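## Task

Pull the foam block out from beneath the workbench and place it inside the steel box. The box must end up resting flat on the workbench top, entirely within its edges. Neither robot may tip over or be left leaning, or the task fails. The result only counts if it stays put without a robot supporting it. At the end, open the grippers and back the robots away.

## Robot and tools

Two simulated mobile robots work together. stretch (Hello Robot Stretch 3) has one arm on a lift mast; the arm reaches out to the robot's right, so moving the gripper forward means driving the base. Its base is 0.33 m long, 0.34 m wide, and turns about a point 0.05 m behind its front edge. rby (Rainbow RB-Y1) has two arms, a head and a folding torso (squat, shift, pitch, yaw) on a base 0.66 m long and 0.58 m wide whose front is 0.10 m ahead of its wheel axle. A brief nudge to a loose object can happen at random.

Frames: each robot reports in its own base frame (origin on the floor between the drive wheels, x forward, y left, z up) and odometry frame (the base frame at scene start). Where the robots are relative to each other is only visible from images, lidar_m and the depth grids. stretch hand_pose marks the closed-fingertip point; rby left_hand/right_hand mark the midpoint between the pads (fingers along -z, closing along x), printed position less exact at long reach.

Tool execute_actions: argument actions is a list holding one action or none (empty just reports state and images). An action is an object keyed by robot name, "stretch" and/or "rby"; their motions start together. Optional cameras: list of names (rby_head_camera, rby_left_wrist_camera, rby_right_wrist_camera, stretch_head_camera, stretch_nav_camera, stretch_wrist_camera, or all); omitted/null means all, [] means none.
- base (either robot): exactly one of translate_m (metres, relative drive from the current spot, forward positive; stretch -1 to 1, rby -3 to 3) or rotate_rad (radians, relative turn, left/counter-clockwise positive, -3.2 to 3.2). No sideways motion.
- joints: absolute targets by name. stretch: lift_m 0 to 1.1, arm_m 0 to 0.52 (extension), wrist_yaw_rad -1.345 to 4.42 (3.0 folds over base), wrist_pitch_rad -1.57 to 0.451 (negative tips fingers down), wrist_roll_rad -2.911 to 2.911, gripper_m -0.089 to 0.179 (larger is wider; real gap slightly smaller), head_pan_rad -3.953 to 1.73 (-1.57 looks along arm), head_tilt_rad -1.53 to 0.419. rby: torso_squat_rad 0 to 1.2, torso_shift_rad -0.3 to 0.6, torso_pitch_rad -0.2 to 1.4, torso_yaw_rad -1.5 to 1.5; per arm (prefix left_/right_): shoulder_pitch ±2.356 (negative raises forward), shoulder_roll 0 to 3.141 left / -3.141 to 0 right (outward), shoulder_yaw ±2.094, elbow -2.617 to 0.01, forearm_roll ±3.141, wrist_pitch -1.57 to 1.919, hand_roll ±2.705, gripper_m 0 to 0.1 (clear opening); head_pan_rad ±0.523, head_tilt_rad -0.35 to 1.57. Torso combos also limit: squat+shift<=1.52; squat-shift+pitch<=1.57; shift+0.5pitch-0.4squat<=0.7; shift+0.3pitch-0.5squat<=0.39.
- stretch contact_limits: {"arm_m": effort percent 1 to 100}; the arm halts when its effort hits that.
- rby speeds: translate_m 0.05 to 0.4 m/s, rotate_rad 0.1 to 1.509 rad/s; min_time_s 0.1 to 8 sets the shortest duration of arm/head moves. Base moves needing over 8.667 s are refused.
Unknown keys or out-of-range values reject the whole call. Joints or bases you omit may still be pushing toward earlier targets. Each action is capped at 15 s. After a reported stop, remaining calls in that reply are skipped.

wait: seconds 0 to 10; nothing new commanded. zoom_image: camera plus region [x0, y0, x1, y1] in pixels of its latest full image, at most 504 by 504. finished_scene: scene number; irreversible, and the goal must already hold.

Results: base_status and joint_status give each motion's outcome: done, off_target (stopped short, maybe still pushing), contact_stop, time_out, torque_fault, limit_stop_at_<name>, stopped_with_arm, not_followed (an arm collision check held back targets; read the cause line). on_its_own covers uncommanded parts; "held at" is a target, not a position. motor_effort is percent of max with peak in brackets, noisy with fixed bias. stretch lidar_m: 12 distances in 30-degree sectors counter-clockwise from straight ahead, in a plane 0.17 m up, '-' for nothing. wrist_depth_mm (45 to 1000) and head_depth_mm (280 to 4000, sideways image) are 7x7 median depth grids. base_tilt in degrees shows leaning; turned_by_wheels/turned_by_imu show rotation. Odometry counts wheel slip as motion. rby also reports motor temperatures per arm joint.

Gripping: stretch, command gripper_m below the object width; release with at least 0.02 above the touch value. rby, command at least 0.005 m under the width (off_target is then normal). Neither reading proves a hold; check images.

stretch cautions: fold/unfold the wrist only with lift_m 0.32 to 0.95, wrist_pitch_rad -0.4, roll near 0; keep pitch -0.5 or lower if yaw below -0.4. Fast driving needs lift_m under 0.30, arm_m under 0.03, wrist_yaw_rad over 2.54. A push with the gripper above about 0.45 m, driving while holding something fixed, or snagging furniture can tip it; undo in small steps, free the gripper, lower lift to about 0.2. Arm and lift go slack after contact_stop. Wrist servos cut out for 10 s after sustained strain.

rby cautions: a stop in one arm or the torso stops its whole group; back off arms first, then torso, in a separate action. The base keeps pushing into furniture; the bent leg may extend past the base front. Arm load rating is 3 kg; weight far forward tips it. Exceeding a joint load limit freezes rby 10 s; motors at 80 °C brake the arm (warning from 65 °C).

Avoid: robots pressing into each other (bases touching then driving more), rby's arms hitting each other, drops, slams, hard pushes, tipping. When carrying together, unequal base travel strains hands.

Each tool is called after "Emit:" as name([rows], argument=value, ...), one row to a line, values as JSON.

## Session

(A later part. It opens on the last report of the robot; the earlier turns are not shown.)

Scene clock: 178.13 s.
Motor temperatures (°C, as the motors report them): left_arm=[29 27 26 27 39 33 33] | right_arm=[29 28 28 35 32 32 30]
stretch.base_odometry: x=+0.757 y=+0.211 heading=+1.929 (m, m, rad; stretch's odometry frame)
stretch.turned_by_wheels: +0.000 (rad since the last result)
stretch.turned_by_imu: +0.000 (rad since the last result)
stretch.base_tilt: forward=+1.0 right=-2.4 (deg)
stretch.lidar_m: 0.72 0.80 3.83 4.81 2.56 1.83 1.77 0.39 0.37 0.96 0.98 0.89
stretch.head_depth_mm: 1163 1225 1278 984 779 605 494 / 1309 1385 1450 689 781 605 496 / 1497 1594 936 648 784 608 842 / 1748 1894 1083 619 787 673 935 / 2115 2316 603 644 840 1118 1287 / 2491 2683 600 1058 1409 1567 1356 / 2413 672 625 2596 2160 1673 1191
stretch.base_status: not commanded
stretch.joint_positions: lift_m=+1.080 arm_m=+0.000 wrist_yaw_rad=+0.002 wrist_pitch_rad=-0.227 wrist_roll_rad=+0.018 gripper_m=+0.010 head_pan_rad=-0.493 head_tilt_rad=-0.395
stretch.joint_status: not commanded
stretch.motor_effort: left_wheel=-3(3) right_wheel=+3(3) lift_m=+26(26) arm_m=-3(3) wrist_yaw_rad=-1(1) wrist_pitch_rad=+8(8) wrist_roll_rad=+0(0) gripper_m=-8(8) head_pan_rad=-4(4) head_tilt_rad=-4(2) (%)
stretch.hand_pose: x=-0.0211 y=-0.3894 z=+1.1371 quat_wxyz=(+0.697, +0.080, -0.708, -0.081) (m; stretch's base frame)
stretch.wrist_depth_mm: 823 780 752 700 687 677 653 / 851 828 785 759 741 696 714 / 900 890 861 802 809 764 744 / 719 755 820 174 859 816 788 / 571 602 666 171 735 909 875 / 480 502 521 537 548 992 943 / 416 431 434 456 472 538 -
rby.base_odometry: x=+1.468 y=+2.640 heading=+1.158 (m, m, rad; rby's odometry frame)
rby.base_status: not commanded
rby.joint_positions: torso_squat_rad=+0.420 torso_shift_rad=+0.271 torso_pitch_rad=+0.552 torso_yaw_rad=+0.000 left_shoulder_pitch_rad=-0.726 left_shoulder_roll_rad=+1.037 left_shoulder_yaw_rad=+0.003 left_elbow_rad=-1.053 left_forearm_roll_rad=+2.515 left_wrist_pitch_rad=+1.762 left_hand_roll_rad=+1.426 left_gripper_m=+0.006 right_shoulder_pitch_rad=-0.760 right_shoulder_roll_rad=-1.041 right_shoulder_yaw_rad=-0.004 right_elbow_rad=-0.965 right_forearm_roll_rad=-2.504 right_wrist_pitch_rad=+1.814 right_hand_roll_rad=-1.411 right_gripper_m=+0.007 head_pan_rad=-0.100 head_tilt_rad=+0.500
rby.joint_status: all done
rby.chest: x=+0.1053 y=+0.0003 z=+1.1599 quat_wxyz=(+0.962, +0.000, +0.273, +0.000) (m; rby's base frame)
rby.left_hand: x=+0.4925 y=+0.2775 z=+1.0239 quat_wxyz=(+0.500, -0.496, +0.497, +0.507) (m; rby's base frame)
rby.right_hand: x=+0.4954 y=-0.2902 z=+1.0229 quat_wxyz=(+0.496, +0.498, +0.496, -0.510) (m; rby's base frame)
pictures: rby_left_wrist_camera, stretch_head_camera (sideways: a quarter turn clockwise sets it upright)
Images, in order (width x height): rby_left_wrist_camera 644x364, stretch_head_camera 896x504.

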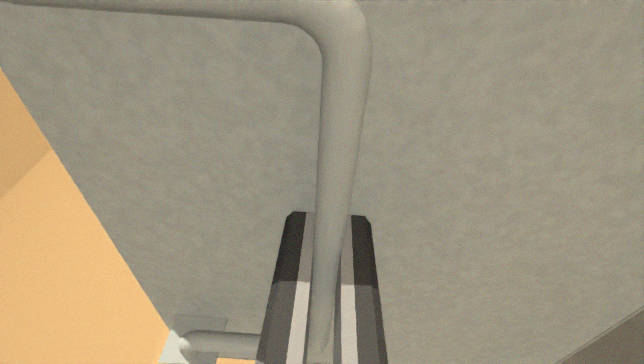

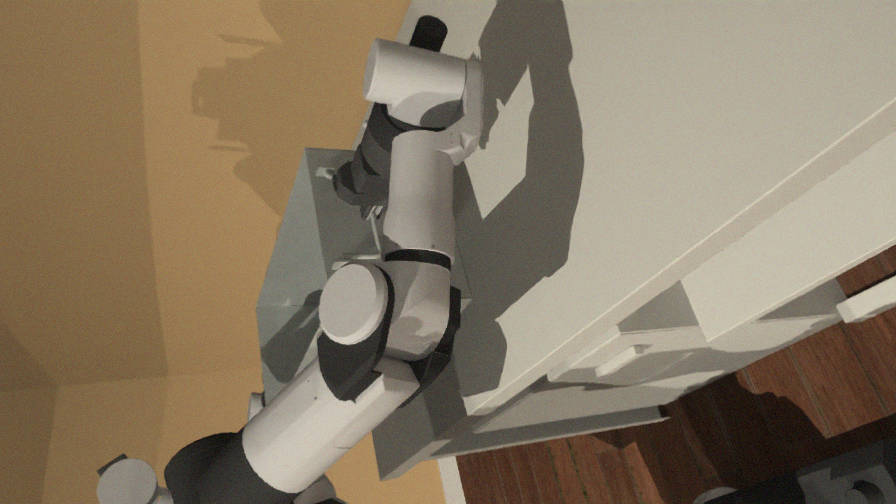

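Emit:
execute_actions([
  {"rby":{"joints":{"torso_shift_rad":0.30,"torso_squat_rad":0.52}}},
], cameras=["rby_left_wrist_camera","rby_right_wrist_camera","stretch_head_camera"])

Scene clock: 180.07 s.
Motor temperatures (°C, as the motors report them): left_arm=[29 27 26 27 39 33 33] | right_arm=[29 28 28 35 32 32 30]
stretch.base_odometry: x=+0.757 y=+0.211 heading=+1.929 (m, m, rad; stretch's odometry frame)
stretch.turned_by_wheels: +0.000 (rad since the last result)
stretch.turned_by_imu: +0.000 (rad since the last result)
stretch.base_tilt: forward=+1.1 right=-2.6 (deg)
stretch.lidar_m: 0.72 0.80 3.81 4.81 2.56 1.83 1.77 0.39 0.37 0.95 0.99 0.89
stretch.head_depth_mm: 1159 1224 1288 984 780 604 494 / 1311 1386 1449 700 782 605 496 / 1496 1601 1099 783 785 606 841 / 1744 1896 1203 629 785 672 935 / 2104 2331 1326 632 839 1120 1288 / 2504 2704 635 1002 1403 1567 1356 / 2429 827 648 2613 2158 1609 1192
stretch.base_status: not commanded
stretch.joint_positions: lift_m=+1.080 arm_m=+0.000 wrist_yaw_rad=+0.002 wrist_pitch_rad=-0.227 wrist_roll_rad=+0.018 gripper_m=+0.010 head_pan_rad=-0.493 head_tilt_rad=-0.395
stretch.joint_status: not commanded
stretch.motor_effort: left_wheel=-3(3) right_wheel=+3(3) lift_m=+26(26) arm_m=-2(2) wrist_yaw_rad=-1(1) wrist_pitch_rad=+8(8) wrist_roll_rad=+0(1) gripper_m=-8(8) head_pan_rad=-4(4) head_tilt_rad=-4(3) (%)
stretch.hand_pose: x=-0.0211 y=-0.3894 z=+1.1371 quat_wxyz=(+0.697, +0.080, -0.708, -0.081) (m; stretch's base frame)
stretch.wrist_depth_mm: 776 765 738 715 698 660 642 / 849 842 806 776 751 707 690 / 922 902 864 818 800 770 749 / 713 745 828 173 881 837 809 / 568 604 643 170 738 899 887 / 478 503 527 546 555 952 936 / 411 425 439 458 475 525 -
rby.base_odometry: x=+1.468 y=+2.640 heading=+1.158 (m, m, rad; rby's odometry frame)
rby.base_status: not commanded
rby.joint_positions: torso_squat_rad=+0.520 torso_shift_rad=+0.301 torso_pitch_rad=+0.552 torso_yaw_rad=+0.000 left_shoulder_pitch_rad=-0.726 left_shoulder_roll_rad=+1.037 left_shoulder_yaw_rad=+0.003 left_elbow_rad=-1.053 left_forearm_roll_rad=+2.515 left_wrist_pitch_rad=+1.762 left_hand_roll_rad=+1.426 left_gripper_m=+0.006 right_shoulder_pitch_rad=-0.760 right_shoulder_roll_rad=-1.041 right_shoulder_yaw_rad=-0.004 right_elbow_rad=-0.965 right_forearm_roll_rad=-2.504 right_wrist_pitch_rad=+1.814 right_hand_roll_rad=-1.411 right_gripper_m=+0.007 head_pan_rad=-0.100 head_tilt_rad=+0.500
rby.joint_status: all done
rby.chest: x=+0.1144 y=+0.0003 z=+1.1242 quat_wxyz=(+0.962, +0.000, +0.273, +0.000) (m; rby's base frame)
rby.left_hand: x=+0.5015 y=+0.2775 z=+0.9882 quat_wxyz=(+0.500, -0.496, +0.497, +0.508) (m; rby's base frame)
rby.right_hand: x=+0.5044 y=-0.2903 z=+0.9872 quat_wxyz=(+0.496, +0.498, +0.496, -0.510) (m; rby's base frame)
pictures: rby_left_wrist_camera, rby_right_wrist_camera, stretch_head_camera (sideways: a quarter turn clockwise sets it upright)
Images, in order (width x height): rby_left_wrist_camera 644x364, rby_right_wrist_camera 644x364, stretch_head_camera 896x504.

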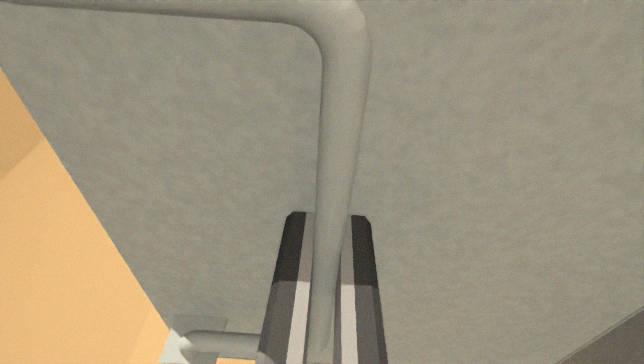

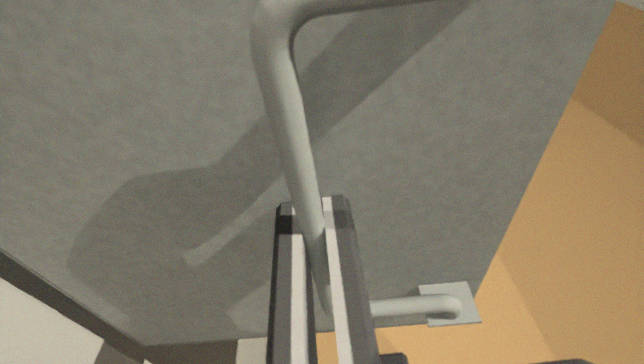

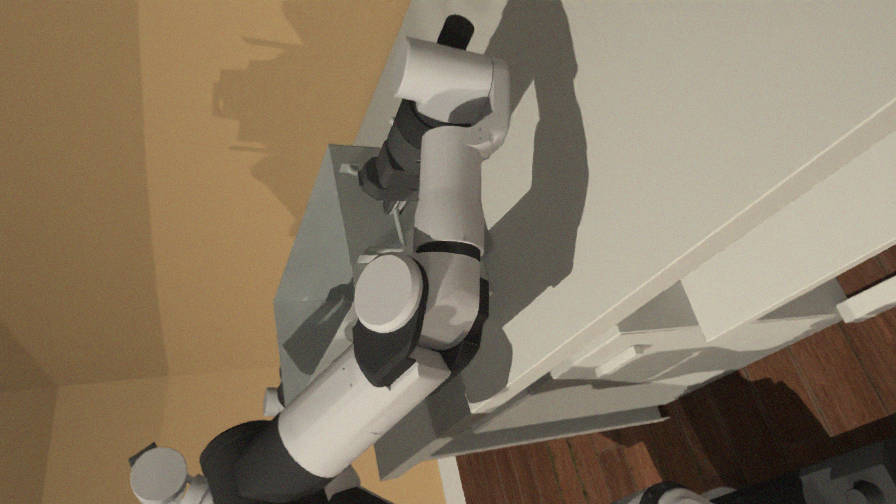

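Emit:
execute_actions([
  {"rby":{"joints":{"torso_shift_rad":0.30,"torso_squat_rad":0.555}}},
], cameras=["rby_left_wrist_camera","rby_right_wrist_camera","stretch_head_camera"])

Scene clock: 181.77 s.
Motor temperatures (°C, as the motors report them): left_arm=[29 27 26 27 39 33 33] | right_arm=[29 28 28 35 32 32 30]
stretch.base_odometry: x=+0.757 y=+0.211 heading=+1.929 (m, m, rad; stretch's odometry frame)
stretch.turned_by_wheels: +0.000 (rad since the last result)
stretch.turned_by_imu: +0.000 (rad since the last result)
stretch.base_tilt: forward=+1.1 right=-2.3 (deg)
stretch.lidar_m: 0.72 0.80 3.79 4.82 2.56 1.83 1.76 0.39 0.37 0.96 0.99 0.89
stretch.head_depth_mm: 1163 1222 1286 984 778 605 495 / 1306 1390 1453 706 782 606 496 / 1493 1601 1574 759 783 607 844 / 1749 1903 1268 635 788 672 934 / 2116 2323 1337 618 841 1119 1284 / 2492 2684 653 990 1402 1561 1360 / 2412 842 652 2580 2177 1567 1194
stretch.base_status: not commanded
stretch.joint_positions: lift_m=+1.080 arm_m=+0.000 wrist_yaw_rad=+0.002 wrist_pitch_rad=-0.227 wrist_roll_rad=+0.018 gripper_m=+0.010 head_pan_rad=-0.493 head_tilt_rad=-0.395
stretch.joint_status: not commanded
stretch.motor_effort: left_wheel=-3(3) right_wheel=+4(4) lift_m=+26(26) arm_m=-3(3) wrist_yaw_rad=+0(1) wrist_pitch_rad=+8(8) wrist_roll_rad=+1(0) gripper_m=-8(8) head_pan_rad=-5(4) head_tilt_rad=-5(3) (%)
stretch.hand_pose: x=-0.0211 y=-0.3894 z=+1.1371 quat_wxyz=(+0.697, +0.080, -0.708, -0.081) (m; stretch's base frame)
stretch.wrist_depth_mm: 786 763 737 725 693 676 646 / 863 827 799 763 735 718 690 / 895 894 870 821 794 772 750 / 701 746 813 173 854 841 787 / 575 600 653 170 736 923 873 / 477 503 518 535 540 964 971 / 411 430 440 451 480 528 -
rby.base_odometry: x=+1.468 y=+2.640 heading=+1.158 (m, m, rad; rby's odometry frame)
rby.base_status: not commanded
rby.joint_positions: torso_squat_rad=+0.555 torso_shift_rad=+0.301 torso_pitch_rad=+0.552 torso_yaw_rad=+0.000 left_shoulder_pitch_rad=-0.726 left_shoulder_roll_rad=+1.037 left_shoulder_yaw_rad=+0.003 left_elbow_rad=-1.053 left_forearm_roll_rad=+2.515 left_wrist_pitch_rad=+1.762 left_hand_roll_rad=+1.426 left_gripper_m=+0.006 right_shoulder_pitch_rad=-0.760 right_shoulder_roll_rad=-1.041 right_shoulder_yaw_rad=-0.004 right_elbow_rad=-0.965 right_forearm_roll_rad=-2.504 right_wrist_pitch_rad=+1.814 right_hand_roll_rad=-1.411 right_gripper_m=+0.007 head_pan_rad=-0.100 head_tilt_rad=+0.500
rby.joint_status: all done
rby.chest: x=+0.1106 y=+0.0003 z=+1.1123 quat_wxyz=(+0.962, +0.000, +0.273, +0.000) (m; rby's base frame)
rby.left_hand: x=+0.4977 y=+0.2775 z=+0.9763 quat_wxyz=(+0.500, -0.496, +0.497, +0.507) (m; rby's base frame)
rby.right_hand: x=+0.5006 y=-0.2903 z=+0.9753 quat_wxyz=(+0.496, +0.498, +0.496, -0.510) (m; rby's base frame)
pictures: rby_left_wrist_camera, rby_right_wrist_camera, stretch_head_camera (sideways: a quarter turn clockwise sets it upright)
Images, in order (width x height): rby_left_wrist_camera 644x364, rby_right_wrist_camera 644x364, stretch_head_camera 896x504.

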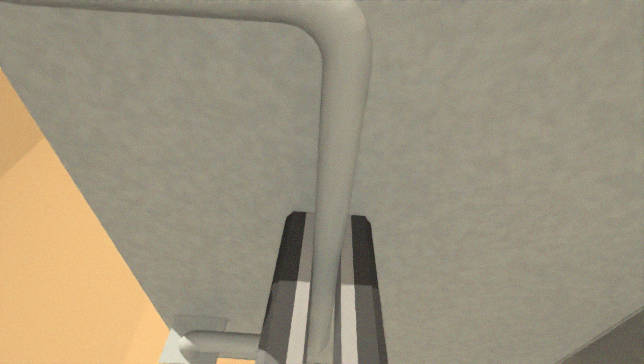

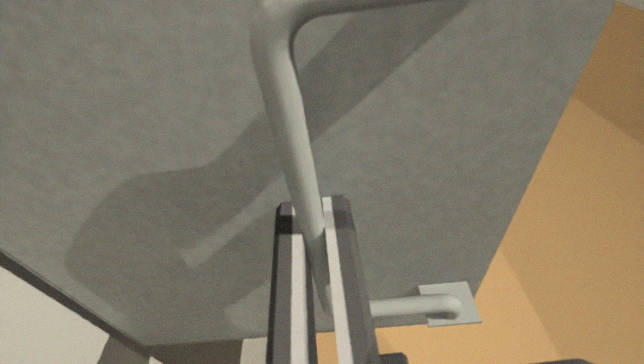

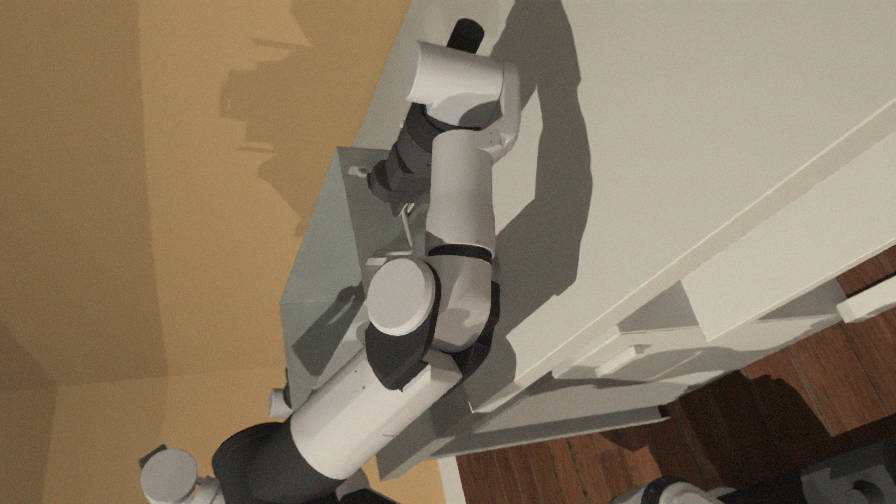

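Emit:
execute_actions([
  {"rby":{"joints":{"torso_shift_rad":0.31,"torso_squat_rad":0.585}}},
], cameras=["rby_left_wrist_camera","rby_right_wrist_camera","rby_head_camera"])

Scene clock: 183.37 s.
Motor temperatures (°C, as the motors report them): left_arm=[29 27 26 27 39 33 33] | right_arm=[29 28 28 35 32 32 30]
stretch.base_odometry: x=+0.757 y=+0.211 heading=+1.929 (m, m, rad; stretch's odometry frame)
stretch.turned_by_wheels: +0.000 (rad since the last result)
stretch.turned_by_imu: +0.000 (rad since the last result)
stretch.base_tilt: forward=+1.1 right=-2.5 (deg)
stretch.lidar_m: 0.72 0.80 3.80 4.80 2.57 1.83 1.77 0.38 0.37 0.95 0.99 0.89
stretch.head_depth_mm: 1163 1218 1290 1038 780 605 495 / 1303 1387 1452 722 751 606 495 / 1496 1604 1617 773 785 607 841 / 1756 1895 1286 639 786 673 933 / 2099 2326 1358 620 841 1115 1290 / 2486 2702 679 649 1405 1563 1361 / 2422 865 659 2611 2146 1565 1193
stretch.base_status: not commanded
stretch.joint_positions: lift_m=+1.080 arm_m=+0.000 wrist_yaw_rad=+0.002 wrist_pitch_rad=-0.227 wrist_roll_rad=+0.018 gripper_m=+0.010 head_pan_rad=-0.493 head_tilt_rad=-0.395
stretch.joint_status: not commanded
stretch.motor_effort: left_wheel=-3(3) right_wheel=+4(4) lift_m=+26(26) arm_m=-3(3) wrist_yaw_rad=-1(0) wrist_pitch_rad=+8(8) wrist_roll_rad=+0(1) gripper_m=-8(7) head_pan_rad=-4(4) head_tilt_rad=-4(3) (%)
stretch.hand_pose: x=-0.0211 y=-0.3894 z=+1.1371 quat_wxyz=(+0.697, +0.080, -0.708, -0.081) (m; stretch's base frame)
stretch.wrist_depth_mm: 803 783 729 709 691 660 661 / 857 845 797 778 734 721 703 / 922 885 903 801 823 758 727 / 709 755 798 173 891 855 804 / 576 607 644 171 739 901 873 / 474 512 529 536 547 971 981 / 415 430 442 458 471 529 -
rby.base_odometry: x=+1.468 y=+2.640 heading=+1.158 (m, m, rad; rby's odometry frame)
rby.base_status: not commanded
rby.joint_positions: torso_squat_rad=+0.585 torso_shift_rad=+0.311 torso_pitch_rad=+0.552 torso_yaw_rad=+0.000 left_shoulder_pitch_rad=-0.726 left_shoulder_roll_rad=+1.037 left_shoulder_yaw_rad=+0.003 left_elbow_rad=-1.053 left_forearm_roll_rad=+2.515 left_wrist_pitch_rad=+1.762 left_hand_roll_rad=+1.426 left_gripper_m=+0.006 right_shoulder_pitch_rad=-0.760 right_shoulder_roll_rad=-1.041 right_shoulder_yaw_rad=-0.004 right_elbow_rad=-0.965 right_forearm_roll_rad=-2.504 right_wrist_pitch_rad=+1.814 right_hand_roll_rad=-1.411 right_gripper_m=+0.007 head_pan_rad=-0.100 head_tilt_rad=+0.500
rby.joint_status: all done
rby.chest: x=+0.1128 y=+0.0002 z=+1.0997 quat_wxyz=(+0.962, +0.000, +0.273, +0.000) (m; rby's base frame)
rby.left_hand: x=+0.5000 y=+0.2775 z=+0.9637 quat_wxyz=(+0.500, -0.496, +0.497, +0.507) (m; rby's base frame)
rby.right_hand: x=+0.5029 y=-0.2903 z=+0.9628 quat_wxyz=(+0.496, +0.498, +0.496, -0.510) (m; rby's base frame)
pictures: rby_head_camera, rby_left_wrist_camera, rby_right_wrist_camera
Images, in order (width x height): rby_head_camera 896x504, rby_left_wrist_camera 644x364, rby_right_wrist_camera 644x364.

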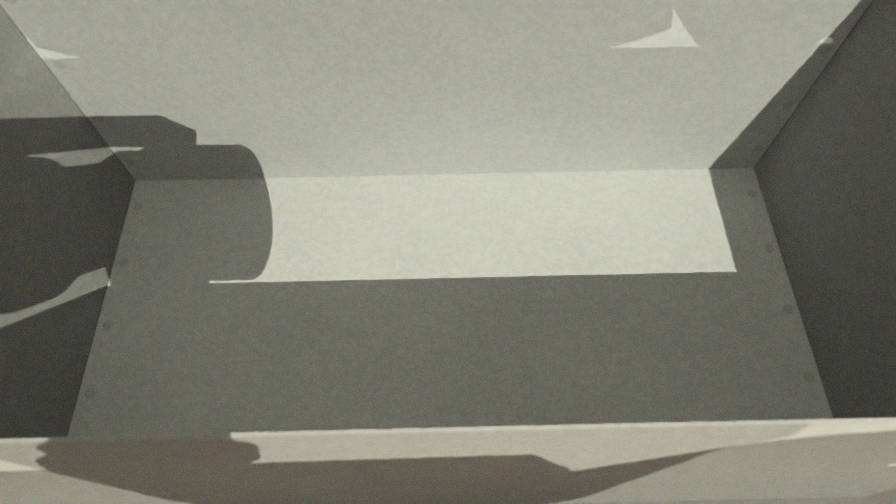

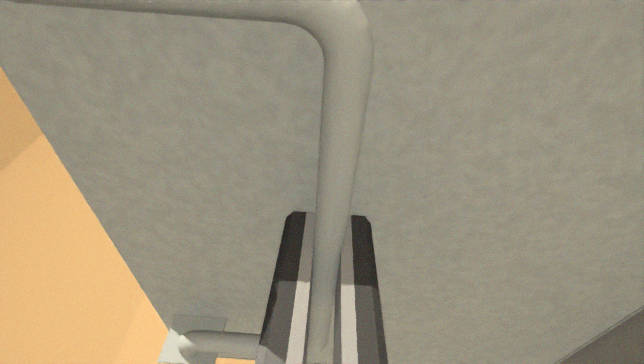

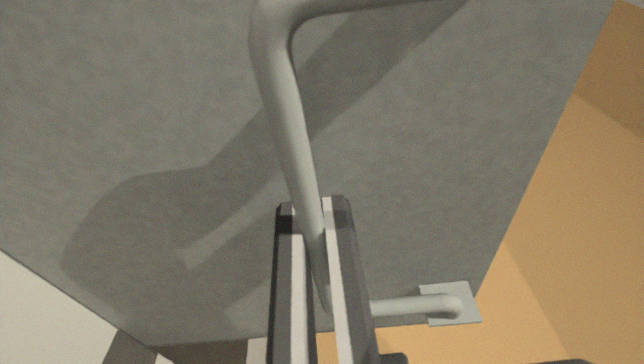

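Emit:
execute_actions([
  {"rby":{"joints":{"left_gripper_m":0.055,"right_gripper_m":0.055},"min_time_s":1}},
], cameras=["rby_left_wrist_camera","rby_right_wrist_camera"])

action 0: rby: "min_time_s" has no arm or head joint beside it: it slows only arm and head motions. Command such a joint too, or leave it out

Emit:
execute_actions([
  {"rby":{"joints":{"left_gripper_m":0.055,"right_gripper_m":0.055}}},
], cameras=["rby_left_wrist_camera","rby_right_wrist_camera"])

Scene clock: 186.23 s.
Motor temperatures (°C, as the motors report them): left_arm=[29 27 26 27 39 33 33] | right_arm=[29 28 28 35 32 32 30]
stretch.base_odometry: x=+0.757 y=+0.211 heading=+1.929 (m, m, rad; stretch's odometry frame)
stretch.turned_by_wheels: +0.000 (rad since the last result)
stretch.turned_by_imu: +0.000 (rad since the last result)
stretch.base_tilt: forward=+1.1 right=-2.6 (deg)
stretch.lidar_m: 0.72 0.80 3.82 4.80 2.57 1.82 1.77 0.39 0.37 0.95 0.99 0.89
stretch.head_depth_mm: 1162 1225 1288 986 778 604 494 / 1308 1386 1449 719 750 605 496 / 1501 1605 1618 786 784 608 842 / 1750 1899 1289 638 786 675 933 / 2096 2323 1359 618 839 1118 1284 / 2491 2675 683 650 1404 1564 1360 / 2396 864 660 2610 2156 1566 1189
stretch.base_status: not commanded
stretch.joint_positions: lift_m=+1.080 arm_m=+0.000 wrist_yaw_rad=+0.002 wrist_pitch_rad=-0.227 wrist_roll_rad=+0.018 gripper_m=+0.010 head_pan_rad=-0.493 head_tilt_rad=-0.395
stretch.joint_status: not commanded
stretch.motor_effort: left_wheel=-3(3) right_wheel=+4(4) lift_m=+26(26) arm_m=-3(2) wrist_yaw_rad=-1(0) wrist_pitch_rad=+8(8) wrist_roll_rad=+1(1) gripper_m=-8(8) head_pan_rad=-4(4) head_tilt_rad=-4(4) (%)
stretch.hand_pose: x=-0.0211 y=-0.3894 z=+1.1371 quat_wxyz=(+0.697, +0.080, -0.708, -0.081) (m; stretch's base frame)
stretch.wrist_depth_mm: 797 758 751 721 677 660 650 / 866 821 798 765 754 721 708 / 907 909 879 799 791 769 745 / 714 745 799 173 877 862 807 / 569 600 656 169 731 900 855 / 491 507 523 545 548 992 948 / 414 433 448 447 479 533 -
rby.base_odometry: x=+1.468 y=+2.640 heading=+1.158 (m, m, rad; rby's odometry frame)
rby.base_status: not commanded
rby.joint_positions: torso_squat_rad=+0.585 torso_shift_rad=+0.310 torso_pitch_rad=+0.551 torso_yaw_rad=+0.000 left_shoulder_pitch_rad=-0.728 left_shoulder_roll_rad=+1.037 left_shoulder_yaw_rad=+0.004 left_elbow_rad=-1.054 left_forearm_roll_rad=+2.516 left_wrist_pitch_rad=+1.762 left_hand_roll_rad=+1.426 left_gripper_m=+0.055 right_shoulder_pitch_rad=-0.763 right_shoulder_roll_rad=-1.041 right_shoulder_yaw_rad=-0.005 right_elbow_rad=-0.967 right_forearm_roll_rad=-2.505 right_wrist_pitch_rad=+1.814 right_hand_roll_rad=-1.411 right_gripper_m=+0.055 head_pan_rad=-0.100 head_tilt_rad=+0.500
rby.joint_status: all done
rby.chest: x=+0.1121 y=+0.0003 z=+1.0999 quat_wxyz=(+0.962, +0.000, +0.272, +0.000) (m; rby's base frame)
rby.left_hand: x=+0.4998 y=+0.2772 z=+0.9657 quat_wxyz=(+0.501, -0.497, +0.497, +0.506) (m; rby's base frame)
rby.right_hand: x=+0.5029 y=-0.2899 z=+0.9650 quat_wxyz=(+0.497, +0.499, +0.495, -0.508) (m; rby's base frame)
pictures: rby_left_wrist_camera, rby_right_wrist_camera
Images, in order (width x height): rby_left_wrist_camera 644x364, rby_right_wrist_camera 644x364.

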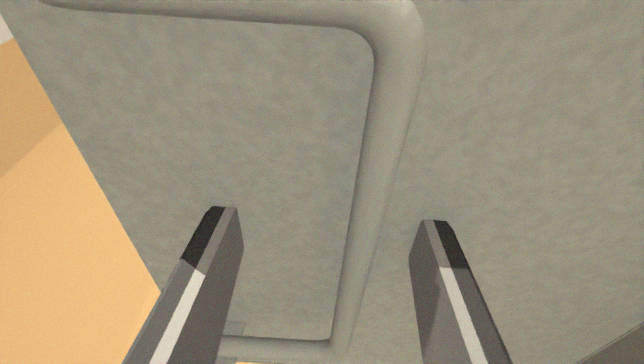

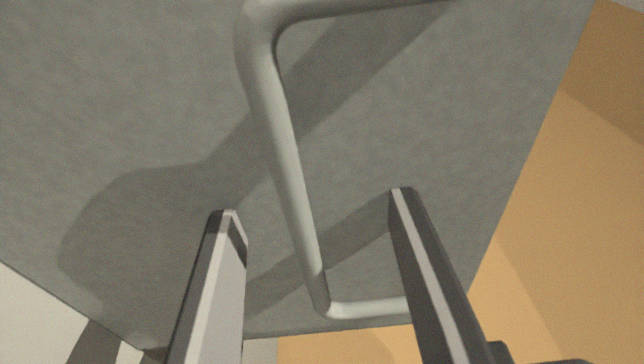

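Emit:
execute_actions([
  {"rby":{"joints":{"left_shoulder_pitch_rad":-0.853,"left_shoulder_roll_rad":1.047,"left_elbow_rad":-0.777,"left_forearm_roll_rad":2.472,"left_wrist_pitch_rad":1.9,"left_hand_roll_rad":1.37,"right_shoulder_pitch_rad":-0.853,"right_shoulder_roll_rad":-1.047,"right_elbow_rad":-0.777,"right_forearm_roll_rad":-2.472,"right_wrist_pitch_rad":1.9,"right_hand_roll_rad":-1.37,"left_gripper_m":0.07,"right_gripper_m":0.07},"min_time_s":1.2}},
], cameras=["rby_left_wrist_camera","rby_right_wrist_camera","rby_head_camera"])

Scene clock: 188.53 s.
Motor temperatures (°C, as the motors report them): left_arm=[29 27 26 27 39 33 33] | right_arm=[29 28 28 35 32 32 30]
stretch.base_odometry: x=+0.757 y=+0.211 heading=+1.929 (m, m, rad; stretch's odometry frame)
stretch.turned_by_wheels: +0.000 (rad since the last result)
stretch.turned_by_imu: +0.000 (rad since the last result)
stretch.base_tilt: forward=+1.1 right=-2.5 (deg)
stretch.lidar_m: 0.72 0.80 3.80 4.82 2.56 1.83 1.77 0.39 0.37 0.96 0.99 0.89
stretch.head_depth_mm: 1164 1221 1290 722 778 604 495 / 1312 1386 1451 716 750 605 495 / 1493 1606 1616 776 783 606 841 / 1745 1894 1279 637 786 672 935 / 2115 2323 1357 633 841 1115 1290 / 2498 2691 662 1003 1404 1567 1355 / 2429 851 663 2610 2160 1566 1196
stretch.base_status: not commanded
stretch.joint_positions: lift_m=+1.080 arm_m=+0.000 wrist_yaw_rad=+0.002 wrist_pitch_rad=-0.227 wrist_roll_rad=+0.018 gripper_m=+0.010 head_pan_rad=-0.493 head_tilt_rad=-0.395
stretch.joint_status: not commanded
stretch.motor_effort: left_wheel=-3(3) right_wheel=+4(4) lift_m=+26(26) arm_m=-3(2) wrist_yaw_rad=-1(1) wrist_pitch_rad=+8(8) wrist_roll_rad=+0(1) gripper_m=-8(8) head_pan_rad=-4(3) head_tilt_rad=-3(4) (%)
stretch.hand_pose: x=-0.0211 y=-0.3894 z=+1.1371 quat_wxyz=(+0.697, +0.080, -0.708, -0.081) (m; stretch's base frame)
stretch.wrist_depth_mm: 783 769 739 725 694 660 663 / 863 846 825 772 749 716 706 / 909 887 853 806 782 780 738 / 714 745 800 173 842 836 808 / 572 593 639 169 742 888 885 / 486 507 522 553 550 987 957 / 415 432 449 455 472 525 -
rby.base_odometry: x=+1.468 y=+2.640 heading=+1.158 (m, m, rad; rby's odometry frame)
rby.base_status: not commanded
rby.joint_positions: torso_squat_rad=+0.585 torso_shift_rad=+0.310 torso_pitch_rad=+0.550 torso_yaw_rad=+0.000 left_shoulder_pitch_rad=-0.853 left_shoulder_roll_rad=+1.047 left_shoulder_yaw_rad=+0.004 left_elbow_rad=-0.777 left_forearm_roll_rad=+2.472 left_wrist_pitch_rad=+1.900 left_hand_roll_rad=+1.370 left_gripper_m=+0.070 right_shoulder_pitch_rad=-0.853 right_shoulder_roll_rad=-1.046 right_shoulder_yaw_rad=-0.005 right_elbow_rad=-0.777 right_forearm_roll_rad=-2.472 right_wrist_pitch_rad=+1.900 right_hand_roll_rad=-1.370 right_gripper_m=+0.070 head_pan_rad=-0.100 head_tilt_rad=+0.500
rby.joint_status: all done
rby.chest: x=+0.1119 y=+0.0003 z=+1.1000 quat_wxyz=(+0.962, +0.000, +0.272, +0.000) (m; rby's base frame)
rby.left_hand: x=+0.5140 y=+0.3148 z=+0.9668 quat_wxyz=(+0.489, -0.511, +0.484, +0.516) (m; rby's base frame)
rby.right_hand: x=+0.5140 y=-0.3142 z=+0.9666 quat_wxyz=(+0.488, +0.511, +0.484, -0.515) (m; rby's base frame)
pictures: rby_head_camera, rby_left_wrist_camera, rby_right_wrist_camera
Images, in order (width x height): rby_head_camera 896x504, rby_left_wrist_camera 644x364, rby_right_wrist_camera 644x364.

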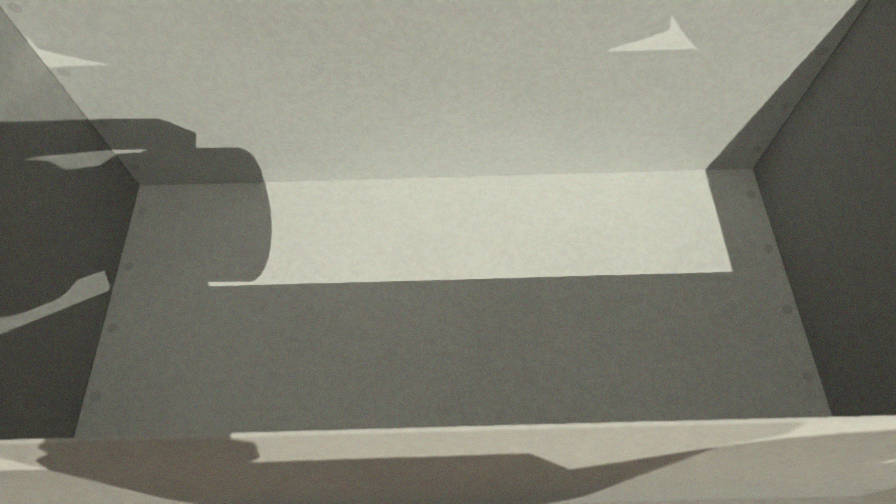

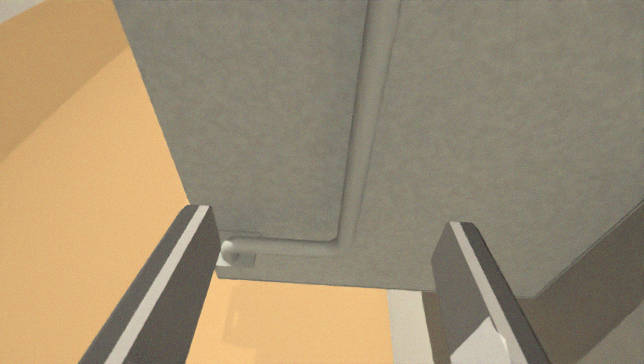

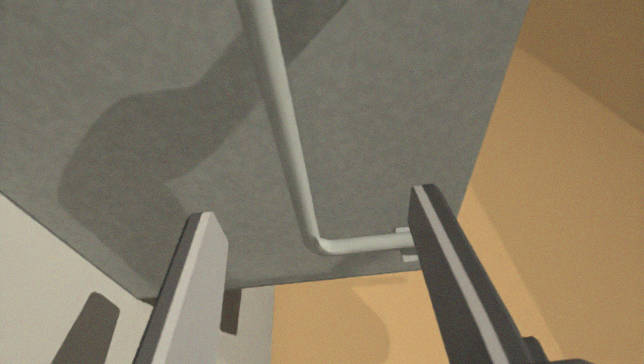

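Emit:
execute_actions([
  {"rby":{"joints":{"left_shoulder_pitch_rad":-0.98,"left_elbow_rad":-0.48,"left_wrist_pitch_rad":1.915,"left_shoulder_roll_rad":1.07,"right_shoulder_pitch_rad":-0.98,"right_elbow_rad":-0.48,"right_wrist_pitch_rad":1.915,"right_shoulder_roll_rad":-1.07},"min_time_s":1.0}},
], cameras=["rby_left_wrist_camera","rby_right_wrist_camera"])

Scene clock: 190.90 s.
Motor temperatures (°C, as the motors report them): left_arm=[29 28 26 27 39 33 33] | right_arm=[29 28 28 35 31 32 30]
stretch.base_odometry: x=+0.757 y=+0.211 heading=+1.929 (m, m, rad; stretch's odometry frame)
stretch.turned_by_wheels: +0.000 (rad since the last result)
stretch.turned_by_imu: +0.000 (rad since the last result)
stretch.base_tilt: forward=+1.0 right=-2.3 (deg)
stretch.lidar_m: 0.72 0.80 3.81 4.81 2.57 1.83 1.76 0.38 0.37 0.95 0.99 0.89
stretch.head_depth_mm: 1161 1225 1291 660 749 604 495 / 1307 1385 1457 704 749 606 496 / 1500 1600 1618 651 785 608 844 / 1748 1892 1253 635 786 674 936 / 2111 2319 1349 678 840 1117 1287 / 2485 2719 658 1119 1407 1560 1356 / 2427 850 667 2593 2149 1574 1193
stretch.base_status: not commanded
stretch.joint_positions: lift_m=+1.080 arm_m=+0.000 wrist_yaw_rad=+0.002 wrist_pitch_rad=-0.227 wrist_roll_rad=+0.018 gripper_m=+0.010 head_pan_rad=-0.493 head_tilt_rad=-0.395
stretch.joint_status: not commanded
stretch.motor_effort: left_wheel=-3(3) right_wheel=+3(4) lift_m=+26(26) arm_m=-3(3) wrist_yaw_rad=-1(1) wrist_pitch_rad=+8(8) wrist_roll_rad=+1(1) gripper_m=-8(8) head_pan_rad=-4(4) head_tilt_rad=-4(3) (%)
stretch.hand_pose: x=-0.0211 y=-0.3894 z=+1.1371 quat_wxyz=(+0.697, +0.080, -0.708, -0.081) (m; stretch's base frame)
stretch.wrist_depth_mm: 787 775 735 719 688 663 651 / 851 806 812 777 733 717 707 / 902 862 846 827 778 784 733 / 708 737 822 173 861 823 808 / 564 596 639 170 732 918 886 / 487 502 516 538 554 980 950 / 413 429 444 446 473 534 -
rby.base_odometry: x=+1.468 y=+2.640 heading=+1.158 (m, m, rad; rby's odometry frame)
rby.base_status: not commanded
rby.joint_positions: torso_squat_rad=+0.585 torso_shift_rad=+0.310 torso_pitch_rad=+0.550 torso_yaw_rad=+0.000 left_shoulder_pitch_rad=-0.980 left_shoulder_roll_rad=+1.070 left_shoulder_yaw_rad=+0.004 left_elbow_rad=-0.480 left_forearm_roll_rad=+2.472 left_wrist_pitch_rad=+1.915 left_hand_roll_rad=+1.370 left_gripper_m=+0.070 right_shoulder_pitch_rad=-0.980 right_shoulder_roll_rad=-1.070 right_shoulder_yaw_rad=-0.005 right_elbow_rad=-0.480 right_forearm_roll_rad=-2.472 right_wrist_pitch_rad=+1.915 right_hand_roll_rad=-1.370 right_gripper_m=+0.070 head_pan_rad=-0.100 head_tilt_rad=+0.500
rby.joint_status: all done
rby.chest: x=+0.1119 y=+0.0003 z=+1.1000 quat_wxyz=(+0.962, +0.000, +0.272, +0.000) (m; rby's base frame)
rby.left_hand: x=+0.5479 y=+0.3576 z=+0.9767 quat_wxyz=(+0.415, -0.553, +0.453, +0.563) (m; rby's base frame)
rby.right_hand: x=+0.5479 y=-0.3570 z=+0.9765 quat_wxyz=(+0.415, +0.553, +0.453, -0.563) (m; rby's base frame)
pictures: rby_left_wrist_camera, rby_right_wrist_camera
Images, in order (width x height): rby_left_wrist_camera 644x364, rby_right_wrist_camera 644x364.

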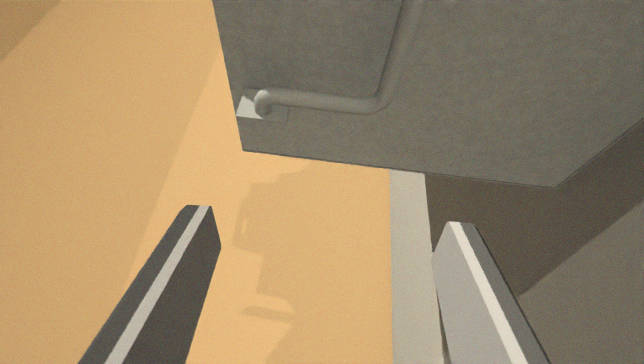

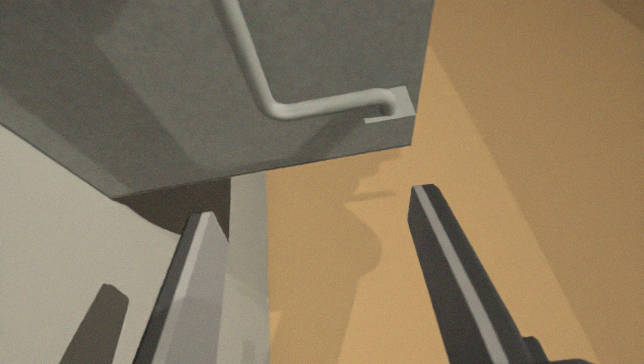

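Emit:
execute_actions([
  {"rby":{"base":{"translate_m":-0.9},"joints":{"head_tilt_rad":-0.1}},"stretch":{"joints":{"lift_m":1.1,"wrist_pitch_rad":-0.05,"head_pan_rad":-0.5}}},
], cameras=["rby_head_camera","stretch_head_camera"])

Scene clock: 196.60 s.
Motor temperatures (°C, as the motors report them): left_arm=[29 28 26 26 39 33 33] | right_arm=[29 29 28 35 31 32 30]
stretch.base_odometry: x=+0.757 y=+0.211 heading=+1.929 (m, m, rad; stretch's odometry frame)
stretch.turned_by_wheels: +0.000 (rad since the last result)
stretch.turned_by_imu: -0.001 (rad since the last result)
stretch.base_tilt: forward=+1.1 right=-2.4 (deg)
stretch.lidar_m: 1.10 1.21 1.08 4.82 2.56 1.83 1.77 0.38 0.37 0.96 0.99 0.89
stretch.head_depth_mm: 1164 1228 1295 1103 780 605 495 / 1307 1386 1450 1106 782 606 496 / 1503 1604 1617 988 783 607 842 / 1748 1894 1288 925 786 673 933 / 2113 2321 1360 951 843 1119 1280 / 2496 2700 1293 1125 1409 1556 1359 / 2430 2571 2771 2615 2162 1661 1359
stretch.base_status: not commanded
stretch.joint_positions: lift_m=+1.097 arm_m=+0.000 wrist_yaw_rad=+0.002 wrist_pitch_rad=-0.080 wrist_roll_rad=+0.018 gripper_m=+0.010 head_pan_rad=-0.493 head_tilt_rad=-0.395
stretch.joint_status: all done
joint sent to its limit — the command would take stretch.lift_m past its upper limit, so that joint was sent only as far as its limit.
stretch.motor_effort: left_wheel=-3(3) right_wheel=+3(4) lift_m=+26(24) arm_m=-3(3) wrist_yaw_rad=-1(1) wrist_pitch_rad=+8(8) wrist_roll_rad=+1(0) gripper_m=-7(9) head_pan_rad=-4(3) head_tilt_rad=-5(4) (%)
stretch.hand_pose: x=-0.0210 y=-0.3987 z=+1.1916 quat_wxyz=(+0.701, +0.029, -0.713, -0.028) (m; stretch's base frame)
stretch.wrist_depth_mm: 777 762 738 720 713 666 662 / 823 789 786 778 736 721 692 / 906 844 833 807 772 742 745 / 893 922 907 173 832 791 785 / 729 775 854 170 845 843 821 / 585 625 653 682 732 897 863 / 487 517 530 566 588 963 919
rby.base_odometry: x=+1.108 y=+1.816 heading=+1.159 (m, m, rad; rby's odometry frame)
rby.base_status: done
rby.joint_positions: torso_squat_rad=+0.585 torso_shift_rad=+0.310 torso_pitch_rad=+0.550 torso_yaw_rad=+0.000 left_shoulder_pitch_rad=-0.980 left_shoulder_roll_rad=+1.070 left_shoulder_yaw_rad=+0.004 left_elbow_rad=-0.480 left_forearm_roll_rad=+2.472 left_wrist_pitch_rad=+1.915 left_hand_roll_rad=+1.370 left_gripper_m=+0.070 right_shoulder_pitch_rad=-0.980 right_shoulder_roll_rad=-1.070 right_shoulder_yaw_rad=-0.005 right_elbow_rad=-0.480 right_forearm_roll_rad=-2.472 right_wrist_pitch_rad=+1.915 right_hand_roll_rad=-1.370 right_gripper_m=+0.070 head_pan_rad=-0.100 head_tilt_rad=-0.100
rby.joint_status: all done
rby.chest: x=+0.1118 y=+0.0003 z=+1.1001 quat_wxyz=(+0.962, +0.000, +0.272, +0.000) (m; rby's base frame)
rby.left_hand: x=+0.5479 y=+0.3576 z=+0.9770 quat_wxyz=(+0.415, -0.553, +0.453, +0.563) (m; rby's base frame)
rby.right_hand: x=+0.5478 y=-0.3570 z=+0.9767 quat_wxyz=(+0.415, +0.554, +0.453, -0.563) (m; rby's base frame)
pictures: rby_head_camera, stretch_head_camera (sideways: a quarter turn clockwise sets it upright)
Images, in order (width x height): rby_head_camera 896x504, stretch_head_camera 896x504.

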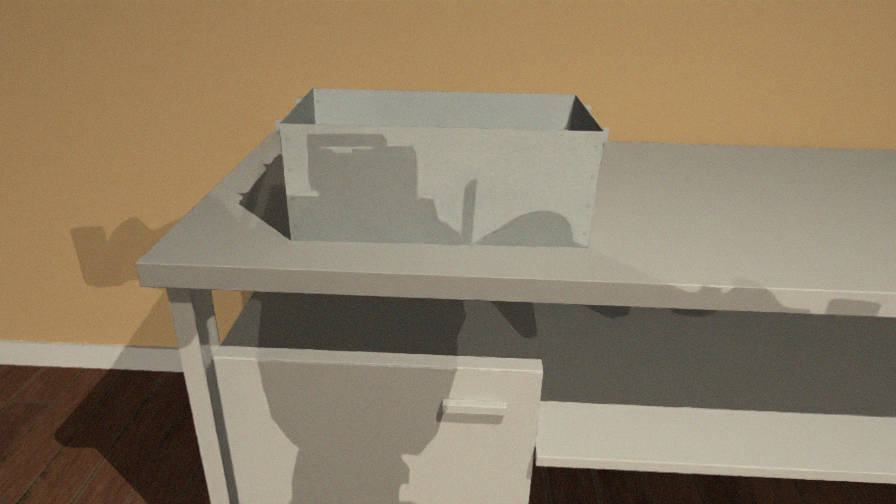

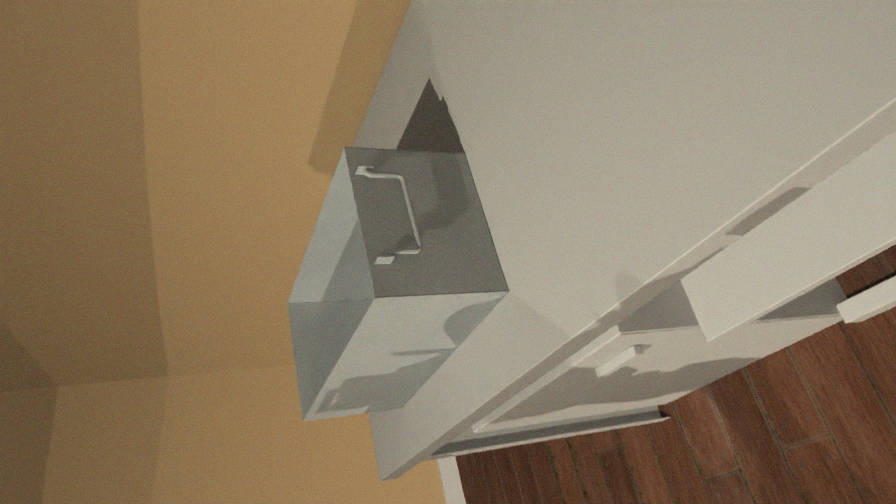

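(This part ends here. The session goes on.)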